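# Remove key fob from box drawer, then close drawer

## Task

Get the black key fob out of the drawer of the small wooden box and set it down directly on the table, touching nothing but the tabletop, then push the drawer shut. The box must stay roughly in its original spot and orientation, and the other item in the drawer must remain inside it. Anything that stays in place only because the robot is holding it does not count.

## Robot and tools

ROBOT. Two arms, left_arm and right_arm, each ending in a parallel two-finger gripper. Both report in one shared scene frame: origin on the tabletop midway between the arms, +x pointing out across the table, +z up, and left_arm sitting on the +y side. The names left and right do not match the sides of any camera image. Base positions: left_arm at (+0.037, +0.364, 0) m, right_arm at (-0.040, -0.248, 0) m, each yawed slightly. In each gripper's own axes the fingers point along +z and close along y. The reported hand position is the point between the finger pads, roughly 1 cm short of the fingertips, and it can be somewhat wrong, especially when the arm reaches far. Joint ranges (rad), base to gripper: waist -2.618 to 3.054, shoulder 0 to 3.142, elbow 0 to 3.142, wrist pitch -1.571 to 1.571, wrist yaw -1.571 to 1.571, wrist roll -2.094 to 2.094.

THE 14-NUMBER ROW. Every motion command uses a single flat list of 14 numbers covering both arms, even if only one moves: dx, dy, dz, rx, ry, rz, opening for left_arm, followed by the same seven for right_arm. Each value lies in [-1, 1]. The first six are an offset, not a pose: they are measured in that gripper's own axes from its pose in the most recent result that showed it (or from where it currently is, if no result in this scene has shown it yet or for later calls within the same reply). For translation 1.0 equals 0.6 m; for rotation 1.0 equals 180 degrees, and rx, ry, rz form one rotation vector. The seventh number, opening, is absolute: +1 fully open (0.094 m), -1 closed. Sending all-zero offsets does not mean stay put; it pulls the arm back to the reference pose.

TOOLS.
execute_actions: argument actions is a list holding at most one item. An empty list just returns the current state. An action {"rows": [[14 numbers], ...], "steps": n} runs up to 15 control steps of 1/30 s (default 15); each row is used for one step and the last row repeats if rows run out. Every row is an offset from the same reference pose, not from the preceding row. A wait is {"steps": n} with n up to 300, counted from the last result, so thinking time eats into it. Optional pictures (boolean) controls whether camera images come back. A rejected call sends nothing.
move: target is one 14-number row as above; speed is the top path speed in m/s, 0.002 to 0.5, default 0.25 (rotation limited to twice that in rad/s). Each gripper travels in a straight line toward its target, both finishing together, taking 0.5 to 10 s and stopping short if 10 s is not enough. Openings are sent at the start. Paths ignore obstacles and the other arm. Faster moves hit harder, and aiming further past a contact presses harder.
wait: seconds, 0 to 10; nothing new is sent.
zoom_image: camera (cam_head_left, cam_head_right, cam_high, cam_low, cam_left_wrist, cam_right_wrist) and region [x0, y0, x1, y1] in pixels, origin top-left, at most 504 by 504. Head, high and low images are 504x504; wrist images are 616x616 fisheye.
read_manual: optional section "licences"; returns licence text only.
finished_scene: scene, the current scene's number.

CONTROL BEHAVIOUR. Each step the commanded pose is clipped to within 70 mm and 16 degrees of the measured pose, then solved by damped inverse kinematics, favouring position over orientation. Far targets may need several actions; after an action the arm only continues to its last clipped pose. Arms tend to finish a centimetre or more low, and repeated zero offsets let them droop further. To hold an arm still, send the correction back to its desired pose in the first call of a reply and zeros afterwards, aiming higher if it still sags.

RESULTS. The state line lists each gripper's position (m) and quat_wxyz. grip_measured gives finger opening on the command scale (each reading can be off by up to about 1 mm). Hand target shows where the controller is driving each gripper. HELD marks steps where a clearance check withheld your command; "pose unreachable" names the arm affected. A move adds a "move:" line with its ending (done, off_target, moving, held, fault), any limits (paced means the target was clipped; held means steps were blocked and the arm may then lurch faster than speed), and each gripper's distance from target. FAULT or MOTOR HOT lines warn of stops; motors heat while holding loads, and an over-temperature stop freezes or drops that arm.

GRIPPING. To hold something, command an opening below grip_measured: roughly 0.03 below for a firm grip, less for a gentler one. Pads push up to about 50 to 62 N, less on very thin parts. Expect occasional brief tugs on held items or pushes on loose ones.

AVOID. Knocking or placing anything off the table (fails the task), dropping or slamming objects, hard pushes, and collisions or pressing between the two arms, which can end the scene. Keep the box from shifting or rotating much while opening and closing the drawer.

Each tool is called after ">>>" as name(argument=value, ...) on one line, values as JSON.

## Session

>>> execute_actions(actions=[])

Scene clock: 0.00 s of 6000.00 s.
left_arm: end_effector_position=(+0.6674, +0.5620, +0.1849) grip_measured=+1.000 end_effector_quat_wxyz=(+0.742, -0.406, +0.532, +0.044) | right_arm: end_effector_position=(+0.2432, -0.1291, +0.0975) grip_measured=+1.000 end_effector_quat_wxyz=(+0.173, -0.557, +0.811, -0.050)
Joint positions: left_arm=[ 0.078  2.427  1.627  0.921 -0.544 -0.529  0.094] | right_arm=[ 0.26   1.388  0.955 -0.778  0.034 -0.797  0.094]
Joint velocities: left_arm=[ 0.002 -0.007 -0.002 -0.007 -0.007 -0.051  0.   ] | right_arm=[ 0.002 -0.002 -0.007 -0.007 -0.051  0.022  0.   ]
Joint torques (N m, as the arm reports them, + toward a larger angle): no reading
Motor temperatures (°C, as the motors report them): left_arm=[31 32 31 31 29 28] | right_arm=[33 30 30 31 30 32]
Hand target (left_arm): +0.668, +0.562, +0.197; +0.748, -0.404, +0.525, +0.041
Hand target (right_arm): +0.247, -0.127, +0.105; +0.185, -0.555, +0.809, -0.051

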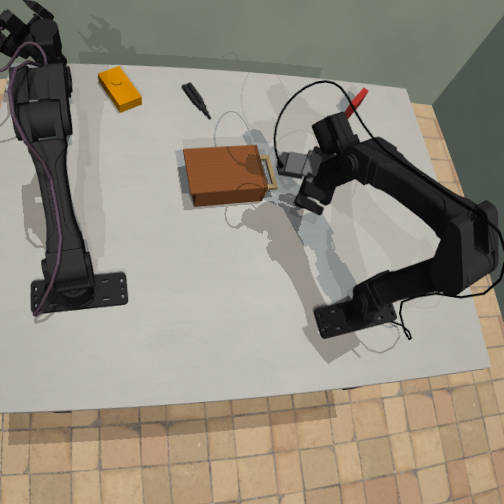

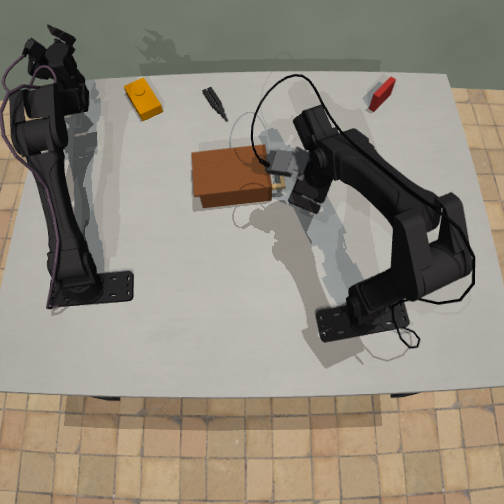

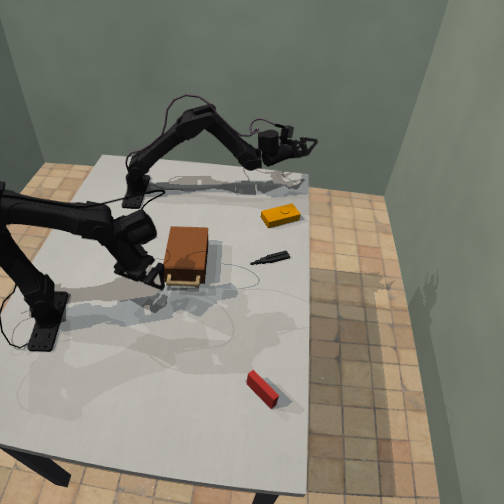

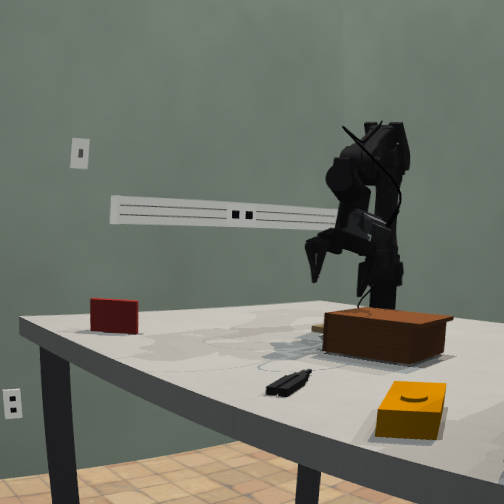

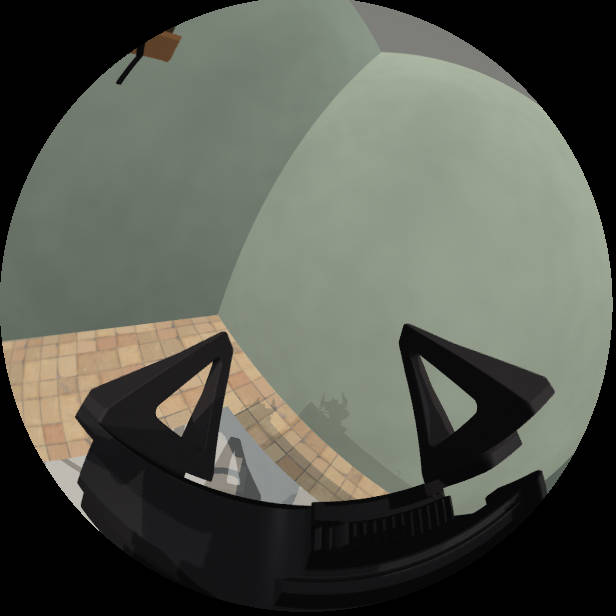

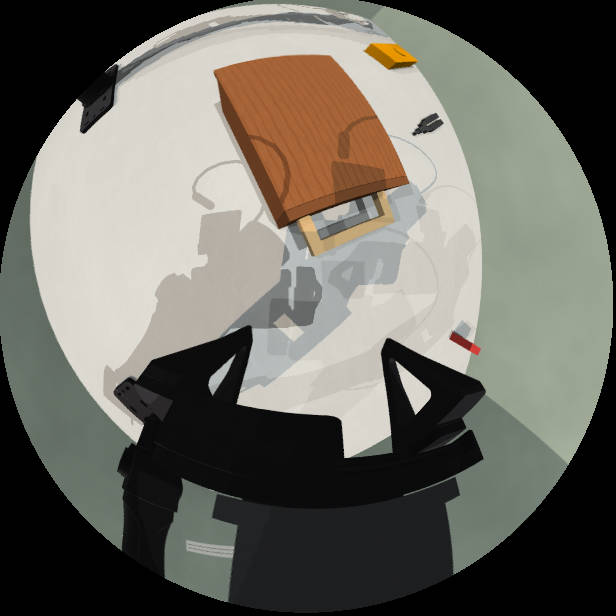

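>>> zoom_image(camera="cam_head_left", region=[160, 120, 340, 230])

>>> zoom_image(camera="cam_high", region=[100, 210, 250, 310])

Region (160, 120, 340, 230) of cam_head_left's 504x504 image, scaled by 2.800, with more detail than that image has.

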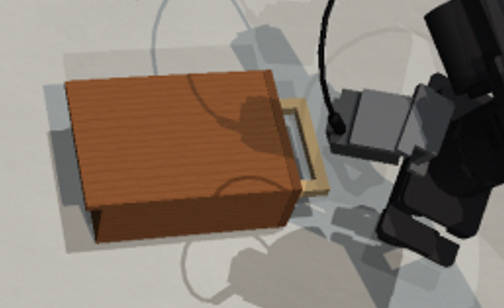

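Region (100, 210, 250, 310) of cam_high's 504x504 image, scaled by 3.360, with more detail than that image has.

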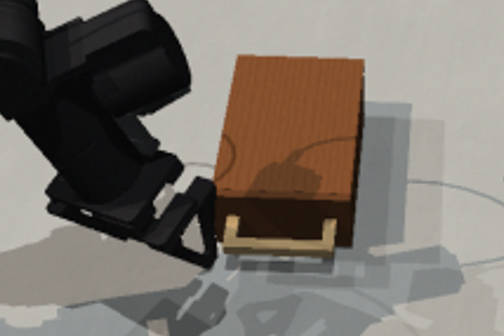

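>>> move(target=[0.073,-0.188,-0.978,-0.006,0.558,0.276,-1, 0,0,-0.08,-0.042,0.113,0.335,0])

Scene clock: 25.60 s of 6000.00 s.
left_arm: end_effector_position=(+0.2966, +0.0958, +0.1446) grip_measured=-0.980 end_effector_quat_wxyz=(+0.002, -0.062, +0.998, +0.008) | right_arm: end_effector_position=(+0.2224, -0.1342, +0.1367) grip_measured=+0.002 end_effector_quat_wxyz=(-0.003, -0.077, +0.997, -0.003)
Joint positions: left_arm=[-0.894  1.985  1.875 -1.471 -0.013 -0.934  0.001] | right_arm=[ 0.253  1.63   1.402 -1.35   0.003  0.253  0.047]
Joint velocities: left_arm=[ 0.007  0.007 -0.002  0.037  0.022 -0.051 -0.   ] | right_arm=[-0.022 -0.012 -0.012  0.066 -0.081  0.022 -0.001]
Joint torques (N m, as the arm reports them, + toward a larger angle): left_arm=[-0.2  -8.56  9.22  0.09  0.05 -0.04] | right_arm=[-0.63 -4.97  9.78  0.33 -0.11  0.16]
Motor temperatures (°C, as the motors report them): left_arm=[31 39 33 34 29 28] | right_arm=[33 32 33 32 30 32]
Hand target (left_arm): +0.298, +0.092, +0.151; +0.003, -0.064, +0.998, +0.003
Hand target (right_arm): +0.227, -0.133, +0.143; +0.000, -0.067, +0.998, +0.002
Off the commanded pose (left_arm): 0.009 m, 1 deg.
Off the commanded pose (right_arm): 0.007 m, 1 deg.
After step 90, 18.07 s passed at rest.
move: done

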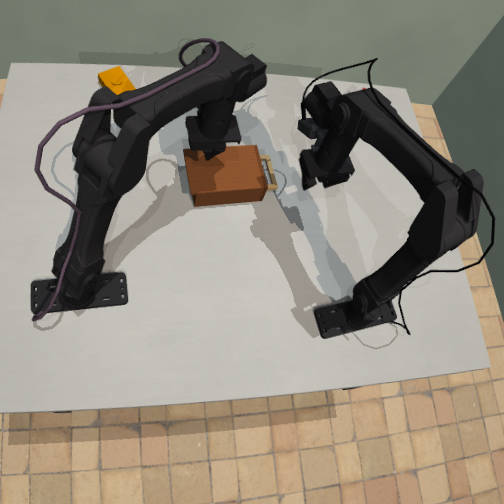

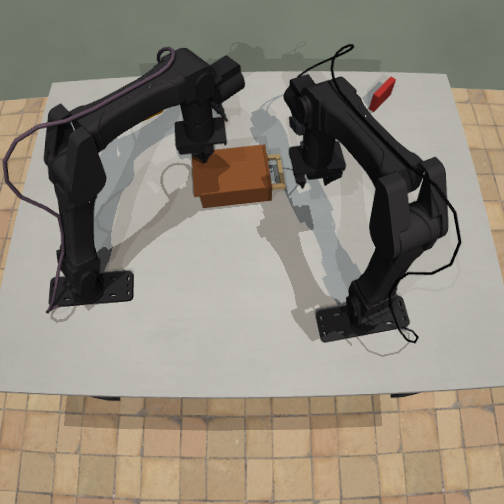

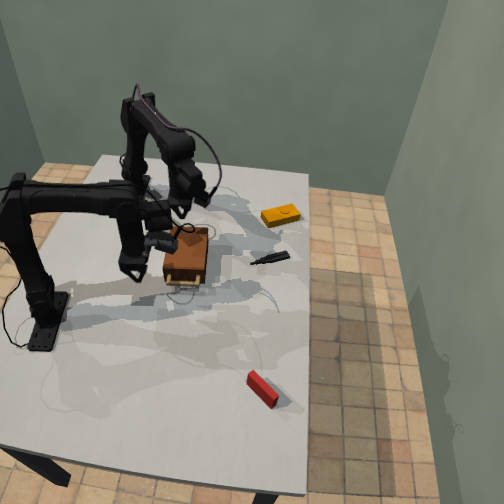

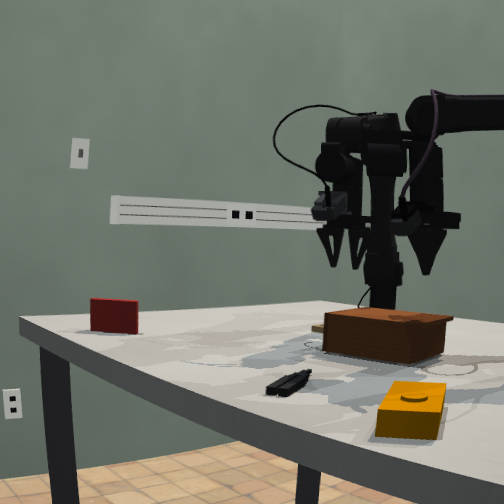

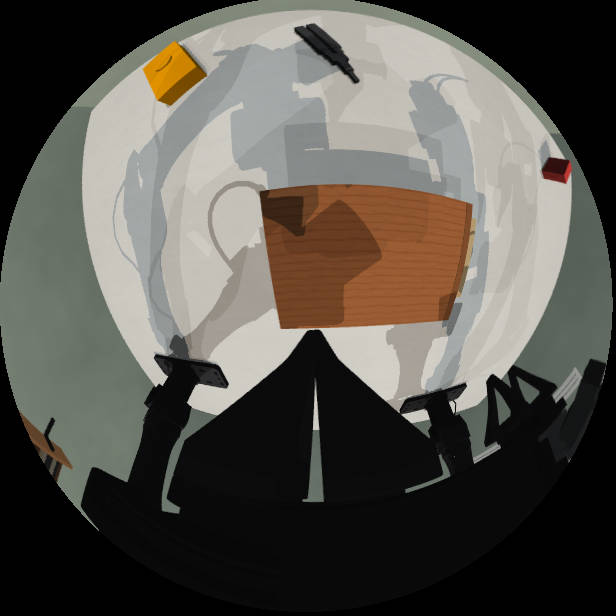

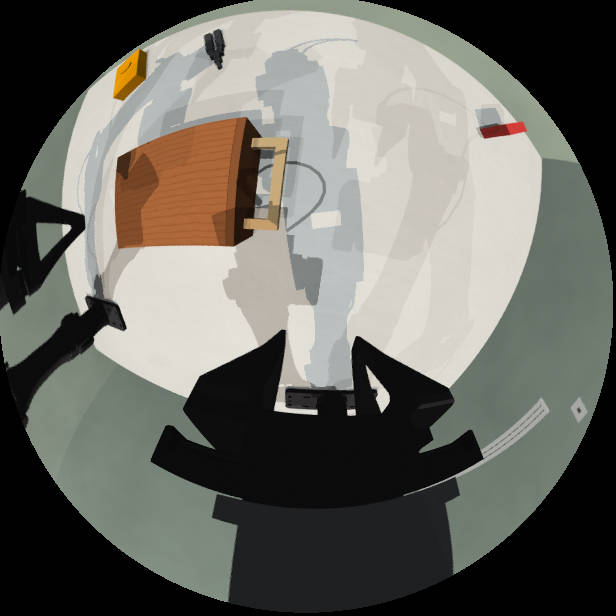

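>>> move(target=[0,0,0.09,0.12,0,0,-1, -0.15,0.065,0.05,0,0,0,-0.2], speed=0.12)

Scene clock: 31.57 s of 6000.00 s.
left_arm: end_effector_position=(+0.2960, +0.0946, +0.0847) grip_measured=-0.980 end_effector_quat_wxyz=(+0.005, -0.064, +0.984, -0.167) | right_arm: end_effector_position=(+0.2974, -0.0902, +0.0989) grip_measured=-0.198 end_effector_quat_wxyz=(-0.021, -0.078, +0.997, -0.009)
Joint positions: left_arm=[-0.781  1.752  1.283 -0.858  0.233 -0.857  0.001] | right_arm=[ 0.282  2.007  1.724 -1.333  0.003  0.279  0.038]
Joint velocities: left_arm=[ 0.007 -0.002 -0.002  0.022  0.037  0.022 -0.   ] | right_arm=[ 0.007  0.007 -0.002 -0.022 -0.007  0.037 -0.001]
Joint torques (N m, as the arm reports them, + toward a larger angle): left_arm=[ 0.59 -9.91  5.01  0.73  0.24  0.1 ] | right_arm=[ 0.64 -8.34  9.67  0.46 -0.01  0.12]
Motor temperatures (°C, as the motors report them): left_arm=[31 38 33 33 29 28] | right_arm=[33 32 33 32 30 32]
Hand target (left_arm): +0.297, +0.096, +0.091; +0.013, -0.062, +0.982, -0.179
Hand target (right_arm): +0.305, -0.083, +0.106; -0.003, -0.077, +0.997, -0.002
Off the commanded pose (left_arm): 0.006 m, 2 deg.
Off the commanded pose (right_arm): 0.013 m, 2 deg.
After step 90, 0.80 s passed at rest.
move: off_target (right_arm)

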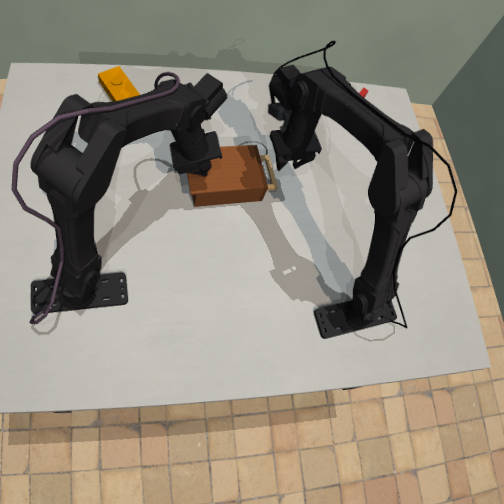

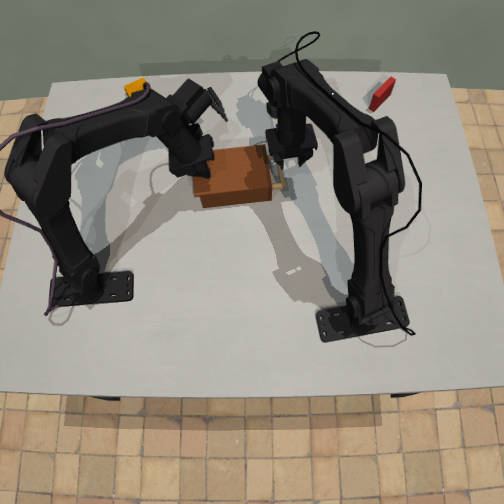

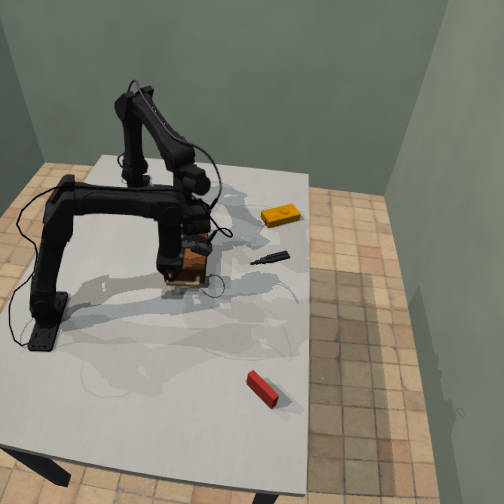

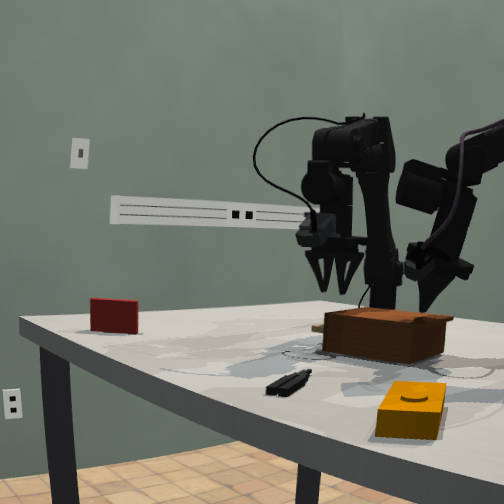

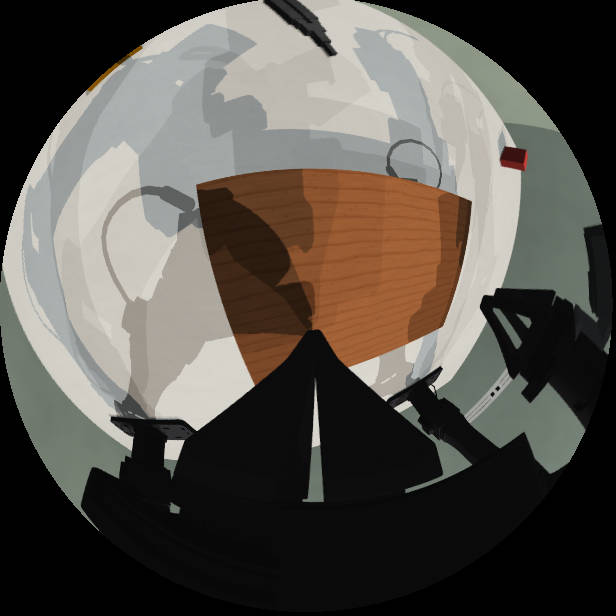

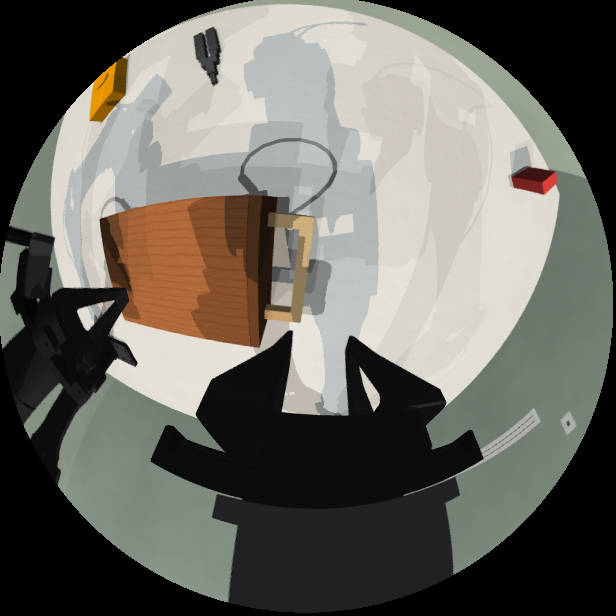

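>>> move(target=[-0.035,-0.02,0.0,0,0,0,-1, -0.06,0.03,0.03,-0.07,0,0,-0.4], speed=0.08)

Scene clock: 41.43 s of 6000.00 s.
left_arm: end_effector_position=(+0.3111, +0.0880, +0.0820) grip_measured=-0.981 end_effector_quat_wxyz=(+0.002, -0.065, +0.985, -0.163) | right_arm: end_effector_position=(+0.3157, -0.0722, +0.0724) grip_measured=-0.398 end_effector_quat_wxyz=(-0.051, -0.071, +0.992, +0.087)
Joint positions: left_arm=[-0.768  1.823  1.362 -0.881  0.235 -0.844  0.001] | right_arm=[ 0.214  2.112  1.762 -1.268 -0.196  0.22   0.028]
Joint velocities: left_arm=[-0.012  0.002  0.007 -0.007  0.007 -0.066  0.   ] | right_arm=[-0.007 -0.017  0.002  0.007 -0.081 -0.022 -0.002]
Joint torques (N m, as the arm reports them, + toward a larger angle): left_arm=[ 0.65 -7.39  9.72  0.43  0.18  0.1 ] | right_arm=[-0.49 -9.18  9.76  0.57 -0.22 -0.11]
Motor temperatures (°C, as the motors report them): left_arm=[31 38 33 33 29 28] | right_arm=[33 34 34 32 30 32]
Hand target (left_arm): +0.318, +0.086, +0.088; +0.006, -0.064, +0.984, -0.167
Hand target (right_arm): +0.329, -0.068, +0.080; -0.028, -0.076, +0.992, +0.100
Off the commanded pose (left_arm): 0.010 m, 1 deg.
Off the commanded pose (right_arm): 0.016 m, 3 deg.
After step 90, 5.13 s passed at rest.
move: off_target (right_arm)

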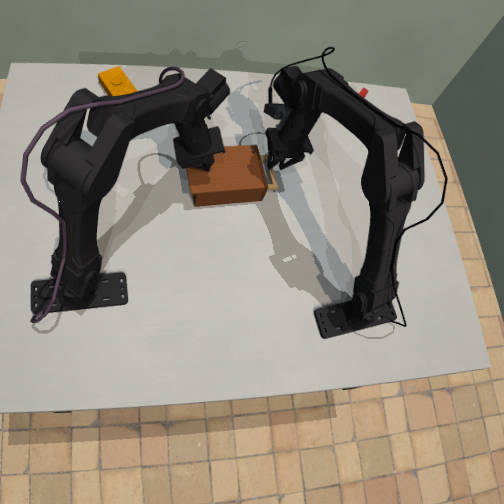

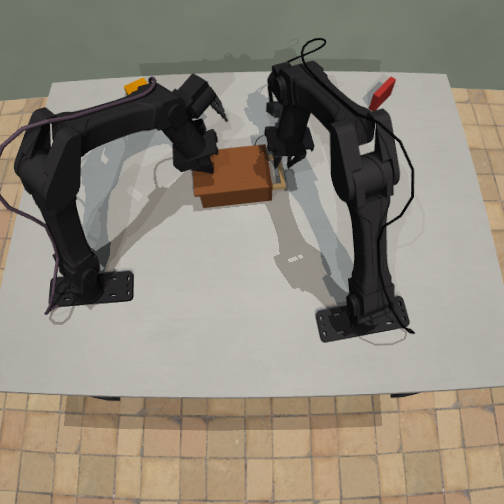

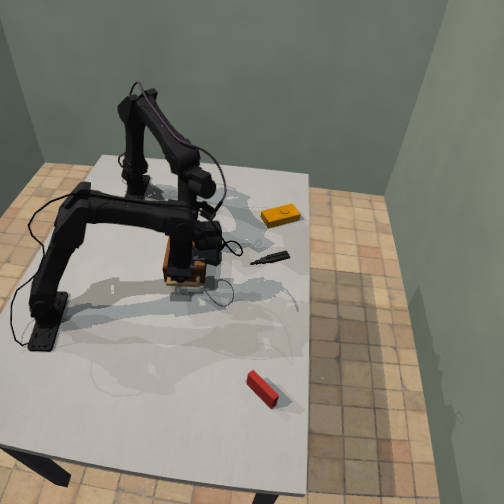

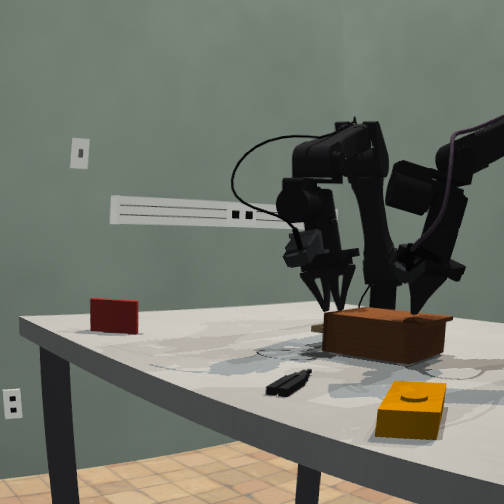

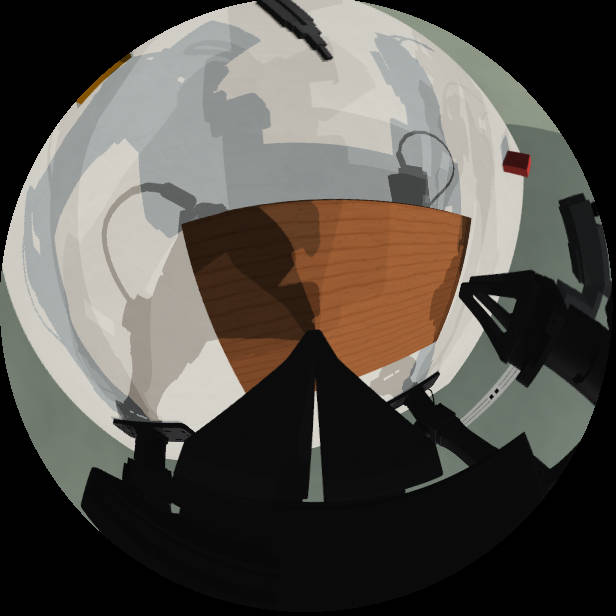

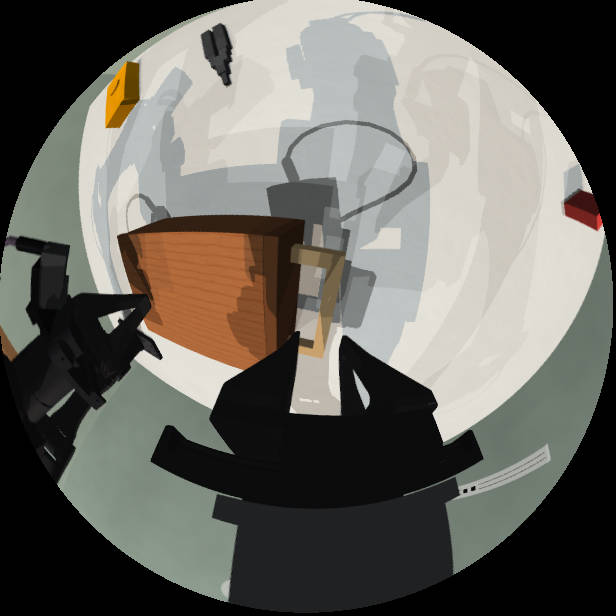

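>>> move(target=[-0.01,-0.01,0.04,0,0,0,-1, -0.04,-0.012,0.04,0,-0.03,0,-0.4], speed=0.04)

Scene clock: 48.03 s of 6000.00 s.
left_arm: end_effector_position=(+0.3231, +0.0762, +0.0774) grip_measured=-0.981 end_effector_quat_wxyz=(+0.016, -0.066, +0.981, -0.183) | right_arm: end_effector_position=(+0.3358, -0.0711, +0.0536) grip_measured=-0.398 end_effector_quat_wxyz=(-0.006, -0.073, +0.993, +0.089)
Joint positions: left_arm=[-0.768  1.848  1.362 -0.805  0.243 -0.852  0.001] | right_arm=[ 0.209  2.112  1.69  -1.108 -0.174  0.219  0.028]
Joint velocities: left_arm=[ 0.022  0.002  0.002 -0.007 -0.037  0.037 -0.001] | right_arm=[-0.012  0.007 -0.007  0.007  0.007 -0.066 -0.   ]
Joint torques (N m, as the arm reports them, + toward a larger angle): left_arm=[-1.03 -5.28  6.78  0.58  0.   -0.02] | right_arm=[-0.39 -8.99  4.7   0.85 -0.09  0.1 ]
Motor temperatures (°C, as the motors report them): left_arm=[31 37 33 33 29 28] | right_arm=[33 35 34 32 30 32]
Hand target (left_arm): +0.318, +0.076, +0.061; +0.002, -0.065, +0.985, -0.163
Hand target (right_arm): +0.337, -0.072, +0.046; -0.004, -0.068, +0.994, +0.090
Off the commanded pose (left_arm): 0.017 m, 3 deg.
Off the commanded pose (right_arm): 0.008 m, 1 deg.
After step 90, 2.07 s passed at rest.
move: off_target (left_arm)

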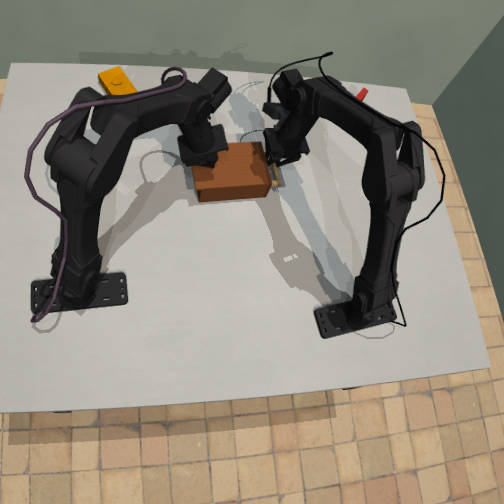

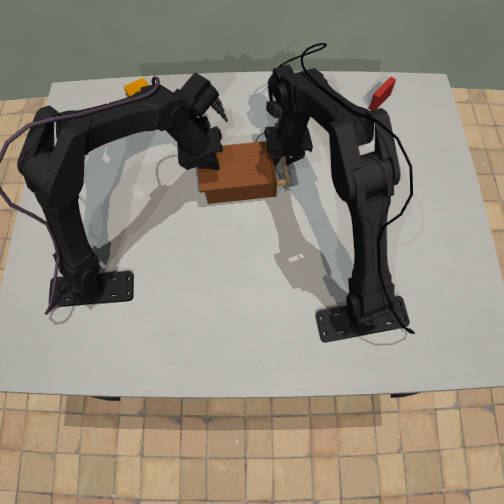

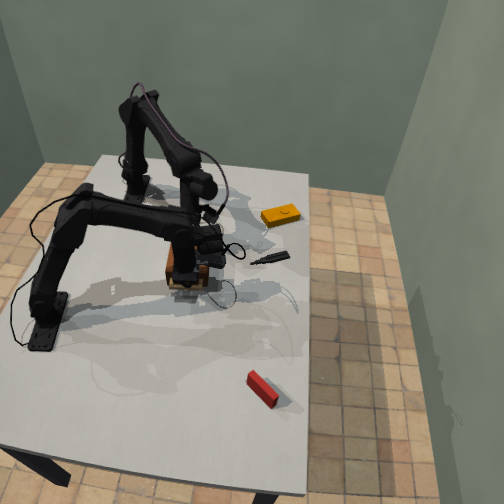

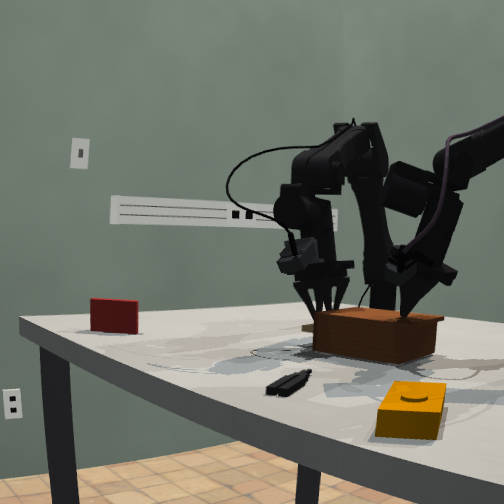

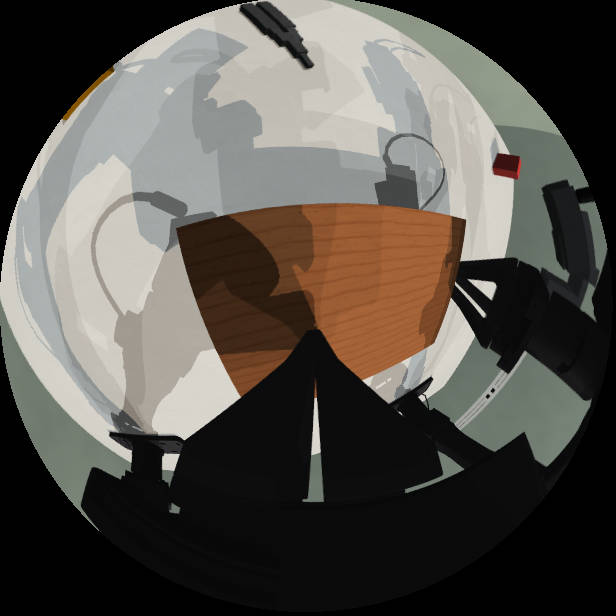

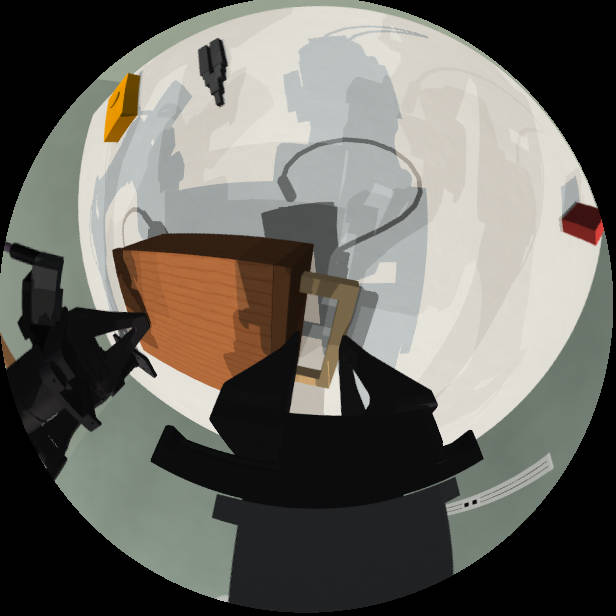

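>>> move(target=[0.023,0.037,0.012,0,0,0,-1, 0.01,-0.008,-0.005,0,0,0,-0.4], speed=0.03)

Scene clock: 55.10 s of 6000.00 s.
left_arm: end_effector_position=(+0.3186, +0.0758, +0.0775) grip_measured=-0.981 end_effector_quat_wxyz=(+0.033, -0.060, +0.975, -0.211) | right_arm: end_effector_position=(+0.3335, -0.0720, +0.0535) grip_measured=-0.398 end_effector_quat_wxyz=(-0.007, -0.073, +0.993, +0.088)
Joint positions: left_arm=[-0.768  1.787  1.263 -0.7    0.262 -0.853  0.001] | right_arm=[ 0.209  2.105  1.678 -1.106 -0.174  0.219  0.028]
Joint velocities: left_arm=[-0.007 -0.012 -0.017 -0.022 -0.125  0.007  0.   ] | right_arm=[-0.002 -0.002  0.017 -0.066 -0.051  0.037 -0.   ]
Joint torques (N m, as the arm reports them, + toward a larger angle): left_arm=[ 0.4  -8.26  3.15  0.47 -0.02  0.1 ] | right_arm=[ -0.75 -10.89   4.56   0.6   -0.12  -0.09]
Motor temperatures (°C, as the motors report them): left_arm=[31 36 33 33 29 28] | right_arm=[33 36 33 32 30 32]
Hand target (left_arm): +0.307, +0.092, +0.063; +0.016, -0.065, +0.981, -0.183
Hand target (right_arm): +0.331, -0.077, +0.056; -0.006, -0.073, +0.993, +0.089
Off the commanded pose (left_arm): 0.025 m, 4 deg.
Off the commanded pose (right_arm): 0.006 m, 0 deg.
After step 90, 2.87 s passed at rest.
move: off_target (left_arm)

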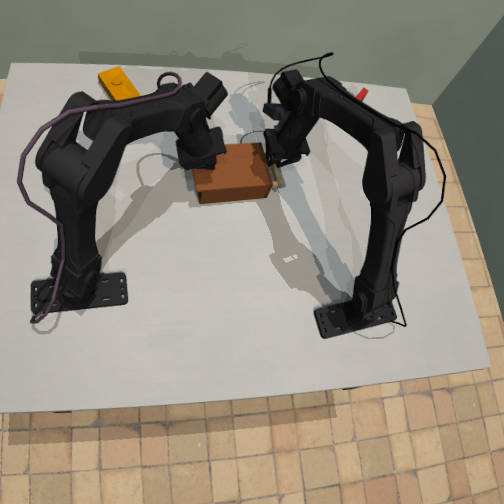

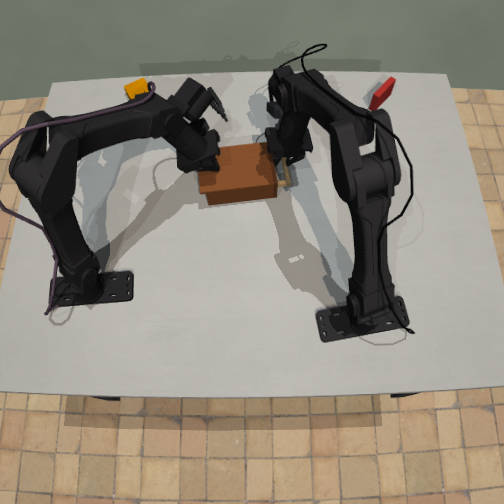

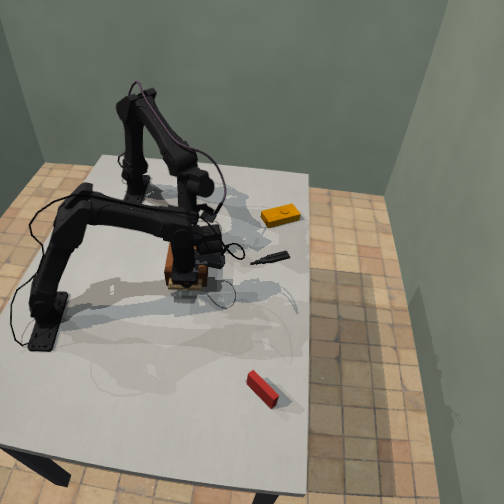

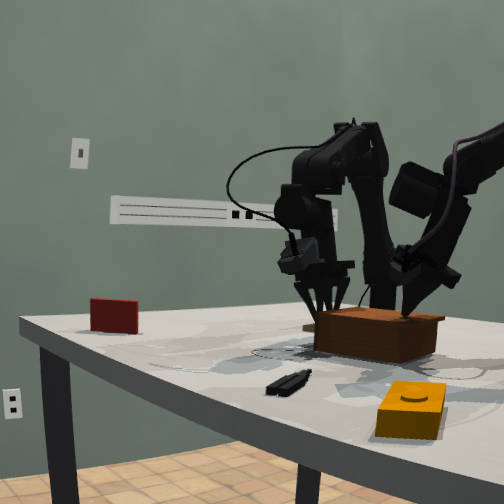

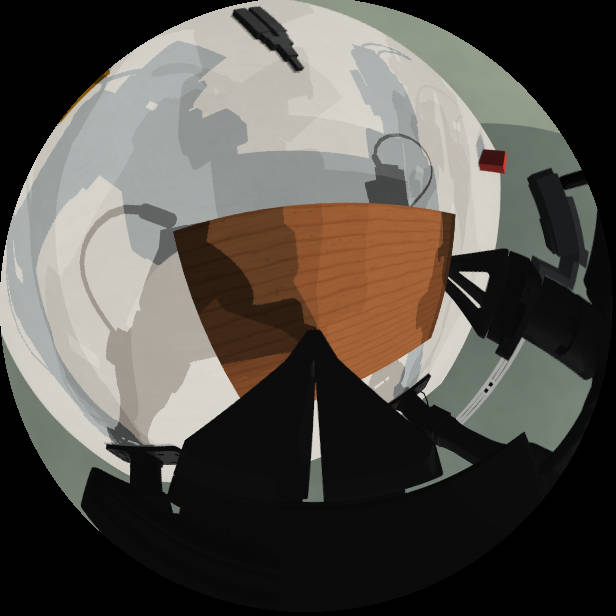

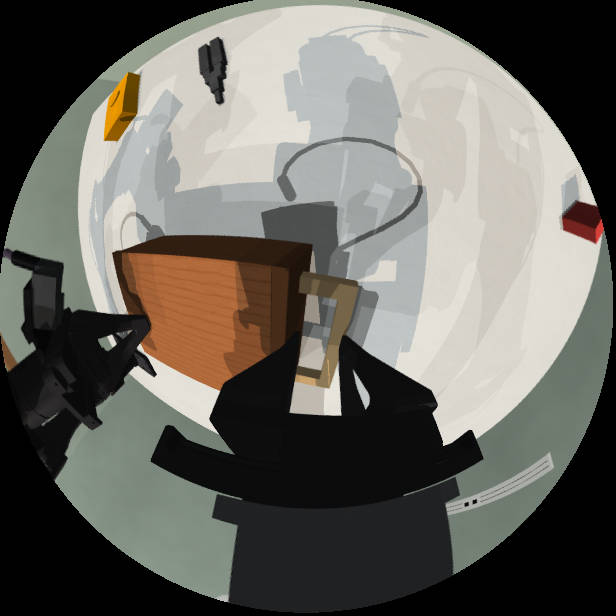

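>>> move(target=[0.015,0.03,0.012,-0.03,0.02,0,-1, 0,-0.032,-0.008,0,0,0,-0.3], speed=0.03)

Scene clock: 61.73 s of 6000.00 s.
left_arm: end_effector_position=(+0.3134, +0.0786, +0.0774) grip_measured=-0.981 end_effector_quat_wxyz=(+0.019, -0.052, +0.978, -0.201) | right_arm: end_effector_position=(+0.3406, -0.0882, +0.0533) grip_measured=-0.302 end_effector_quat_wxyz=(-0.003, -0.071, +0.994, +0.086)
Joint positions: left_arm=[-0.768  1.795  1.282 -0.75   0.269 -0.833  0.001] | right_arm=[ 0.169  2.105  1.678 -1.106 -0.167  0.183  0.033]
Joint velocities: left_arm=[ 0.012  0.012 -0.002  0.051 -0.022 -0.022  0.   ] | right_arm=[-0.012 -0.007 -0.002 -0.051 -0.007 -0.007 -0.   ]
Joint torques (N m, as the arm reports them, + toward a larger angle): left_arm=[ 0.1  -5.22  7.89  0.23 -0.07  0.1 ] | right_arm=[ -0.5  -10.41   5.31   0.48  -0.18  -0.12]
Motor temperatures (°C, as the motors report them): left_arm=[31 36 33 33 29 28] | right_arm=[33 37 32 32 30 32]
Hand target (left_arm): +0.308, +0.088, +0.064; -0.000, -0.054, +0.984, -0.168
Hand target (right_arm): +0.336, -0.091, +0.055; -0.006, -0.073, +0.993, +0.088
Off the commanded pose (left_arm): 0.018 m, 5 deg.
Off the commanded pose (right_arm): 0.006 m, 1 deg.
After step 90, 1.50 s passed at rest.
move: off_target (left_arm)

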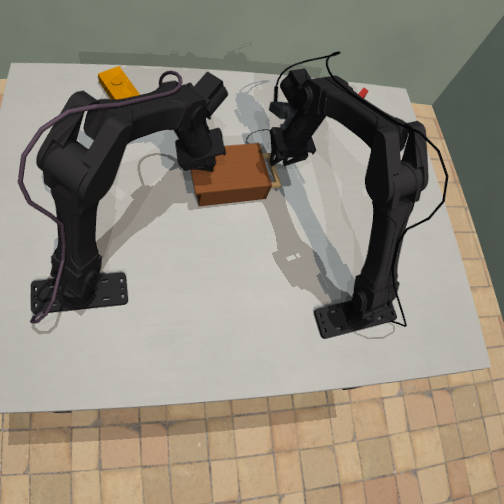

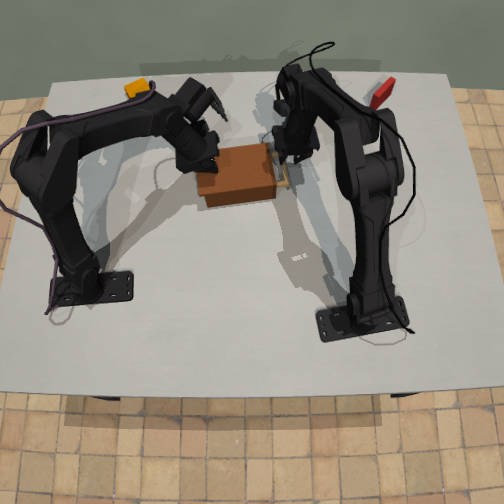

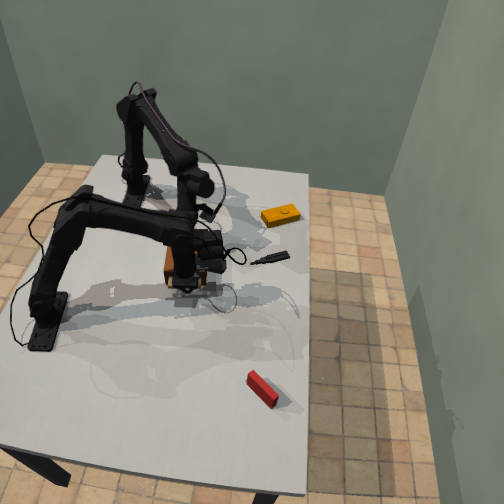

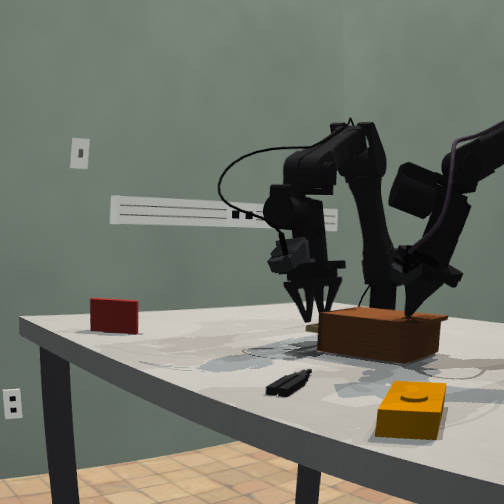

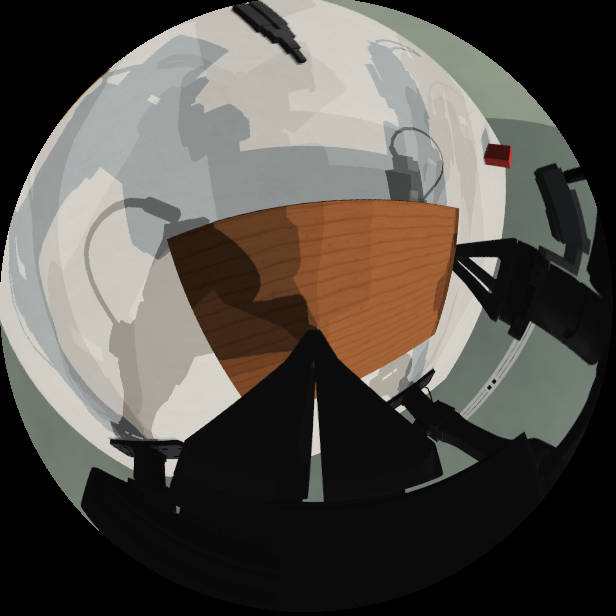

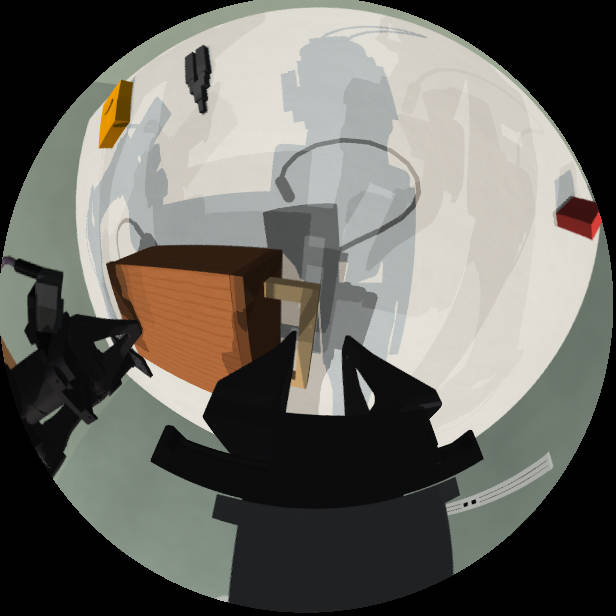

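Open a bit to put the finger in the loop, and descend.

>>> move(target=[0.01,0.022,0.015,-0.02,0.015,0,-1, 0.012,0.005,0.035,0,0,0,-0.2], speed=0.03)

Scene clock: 69.53 s of 6000.00 s.
left_arm: end_effector_position=(+0.3121, +0.0783, +0.0775) grip_measured=-0.981 end_effector_quat_wxyz=(+0.018, -0.046, +0.978, -0.202) | right_arm: end_effector_position=(+0.3318, -0.0868, +0.0340) grip_measured=-0.202 end_effector_quat_wxyz=(-0.010, -0.071, +0.994, +0.084)
Joint positions: left_arm=[-0.768  1.795  1.282 -0.753  0.274 -0.82   0.001] | right_arm=[ 0.179  2.105  1.6   -1.041 -0.167  0.192  0.037]
Joint velocities: left_arm=[ 0.007 -0.012 -0.007  0.066 -0.11   0.037 -0.001] | right_arm=[ 0.007 -0.007 -0.007  0.037  0.037  0.007 -0.   ]
Joint torques (N m, as the arm reports them, + toward a larger angle): left_arm=[ 0.07 -5.07  8.03  0.2   0.02  0.09] | right_arm=[ 0.71 -9.65  5.55  0.74 -0.11  0.15]
Motor temperatures (°C, as the motors report them): left_arm=[31 36 33 33 29 28] | right_arm=[33 38 32 32 30 32]
Hand target (left_arm): +0.306, +0.087, +0.064; -0.005, -0.047, +0.984, -0.172
Hand target (right_arm): +0.333, -0.083, +0.033; -0.003, -0.071, +0.994, +0.086
Off the commanded pose (left_arm): 0.017 m, 4 deg.
Off the commanded pose (right_arm): 0.004 m, 1 deg.
After step 90, 3.27 s passed at rest.
move: off_target (left_arm)

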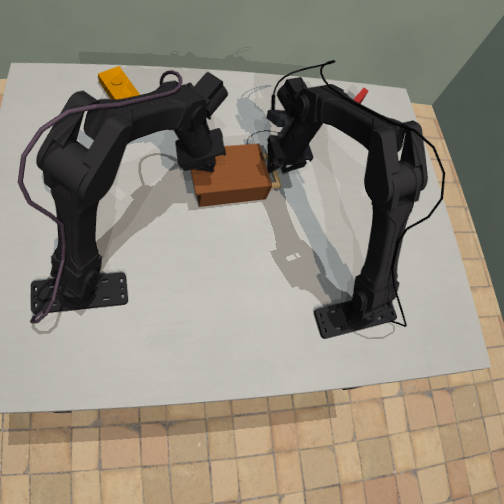

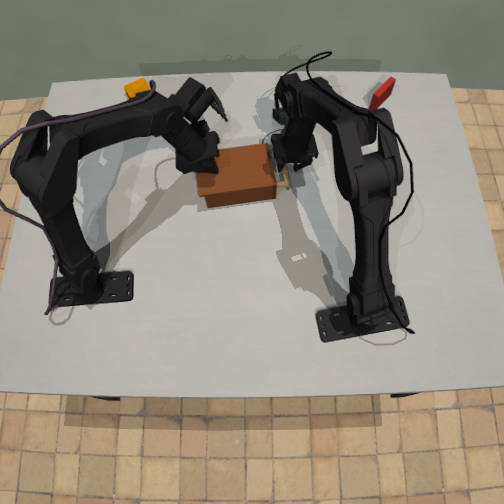

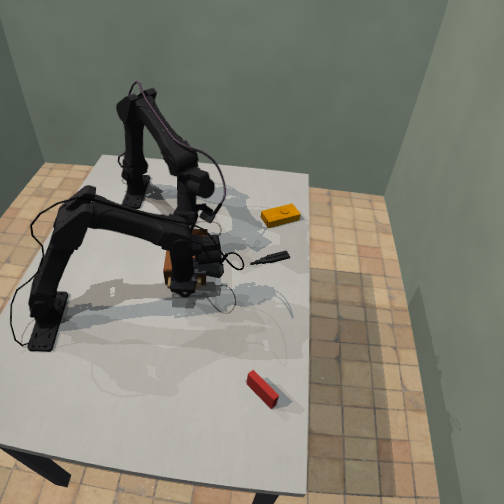

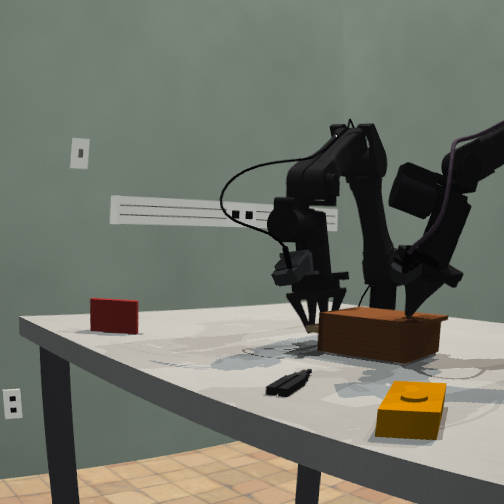

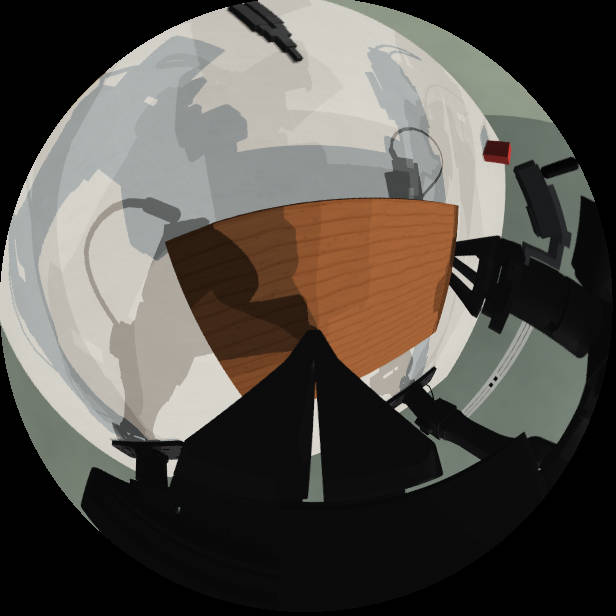

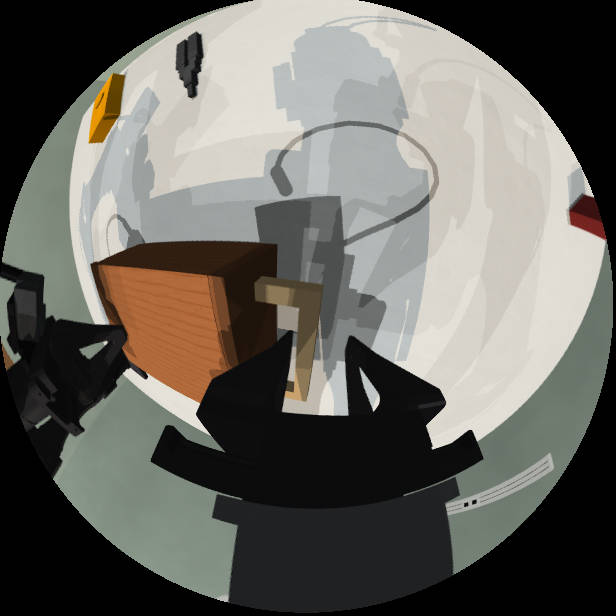

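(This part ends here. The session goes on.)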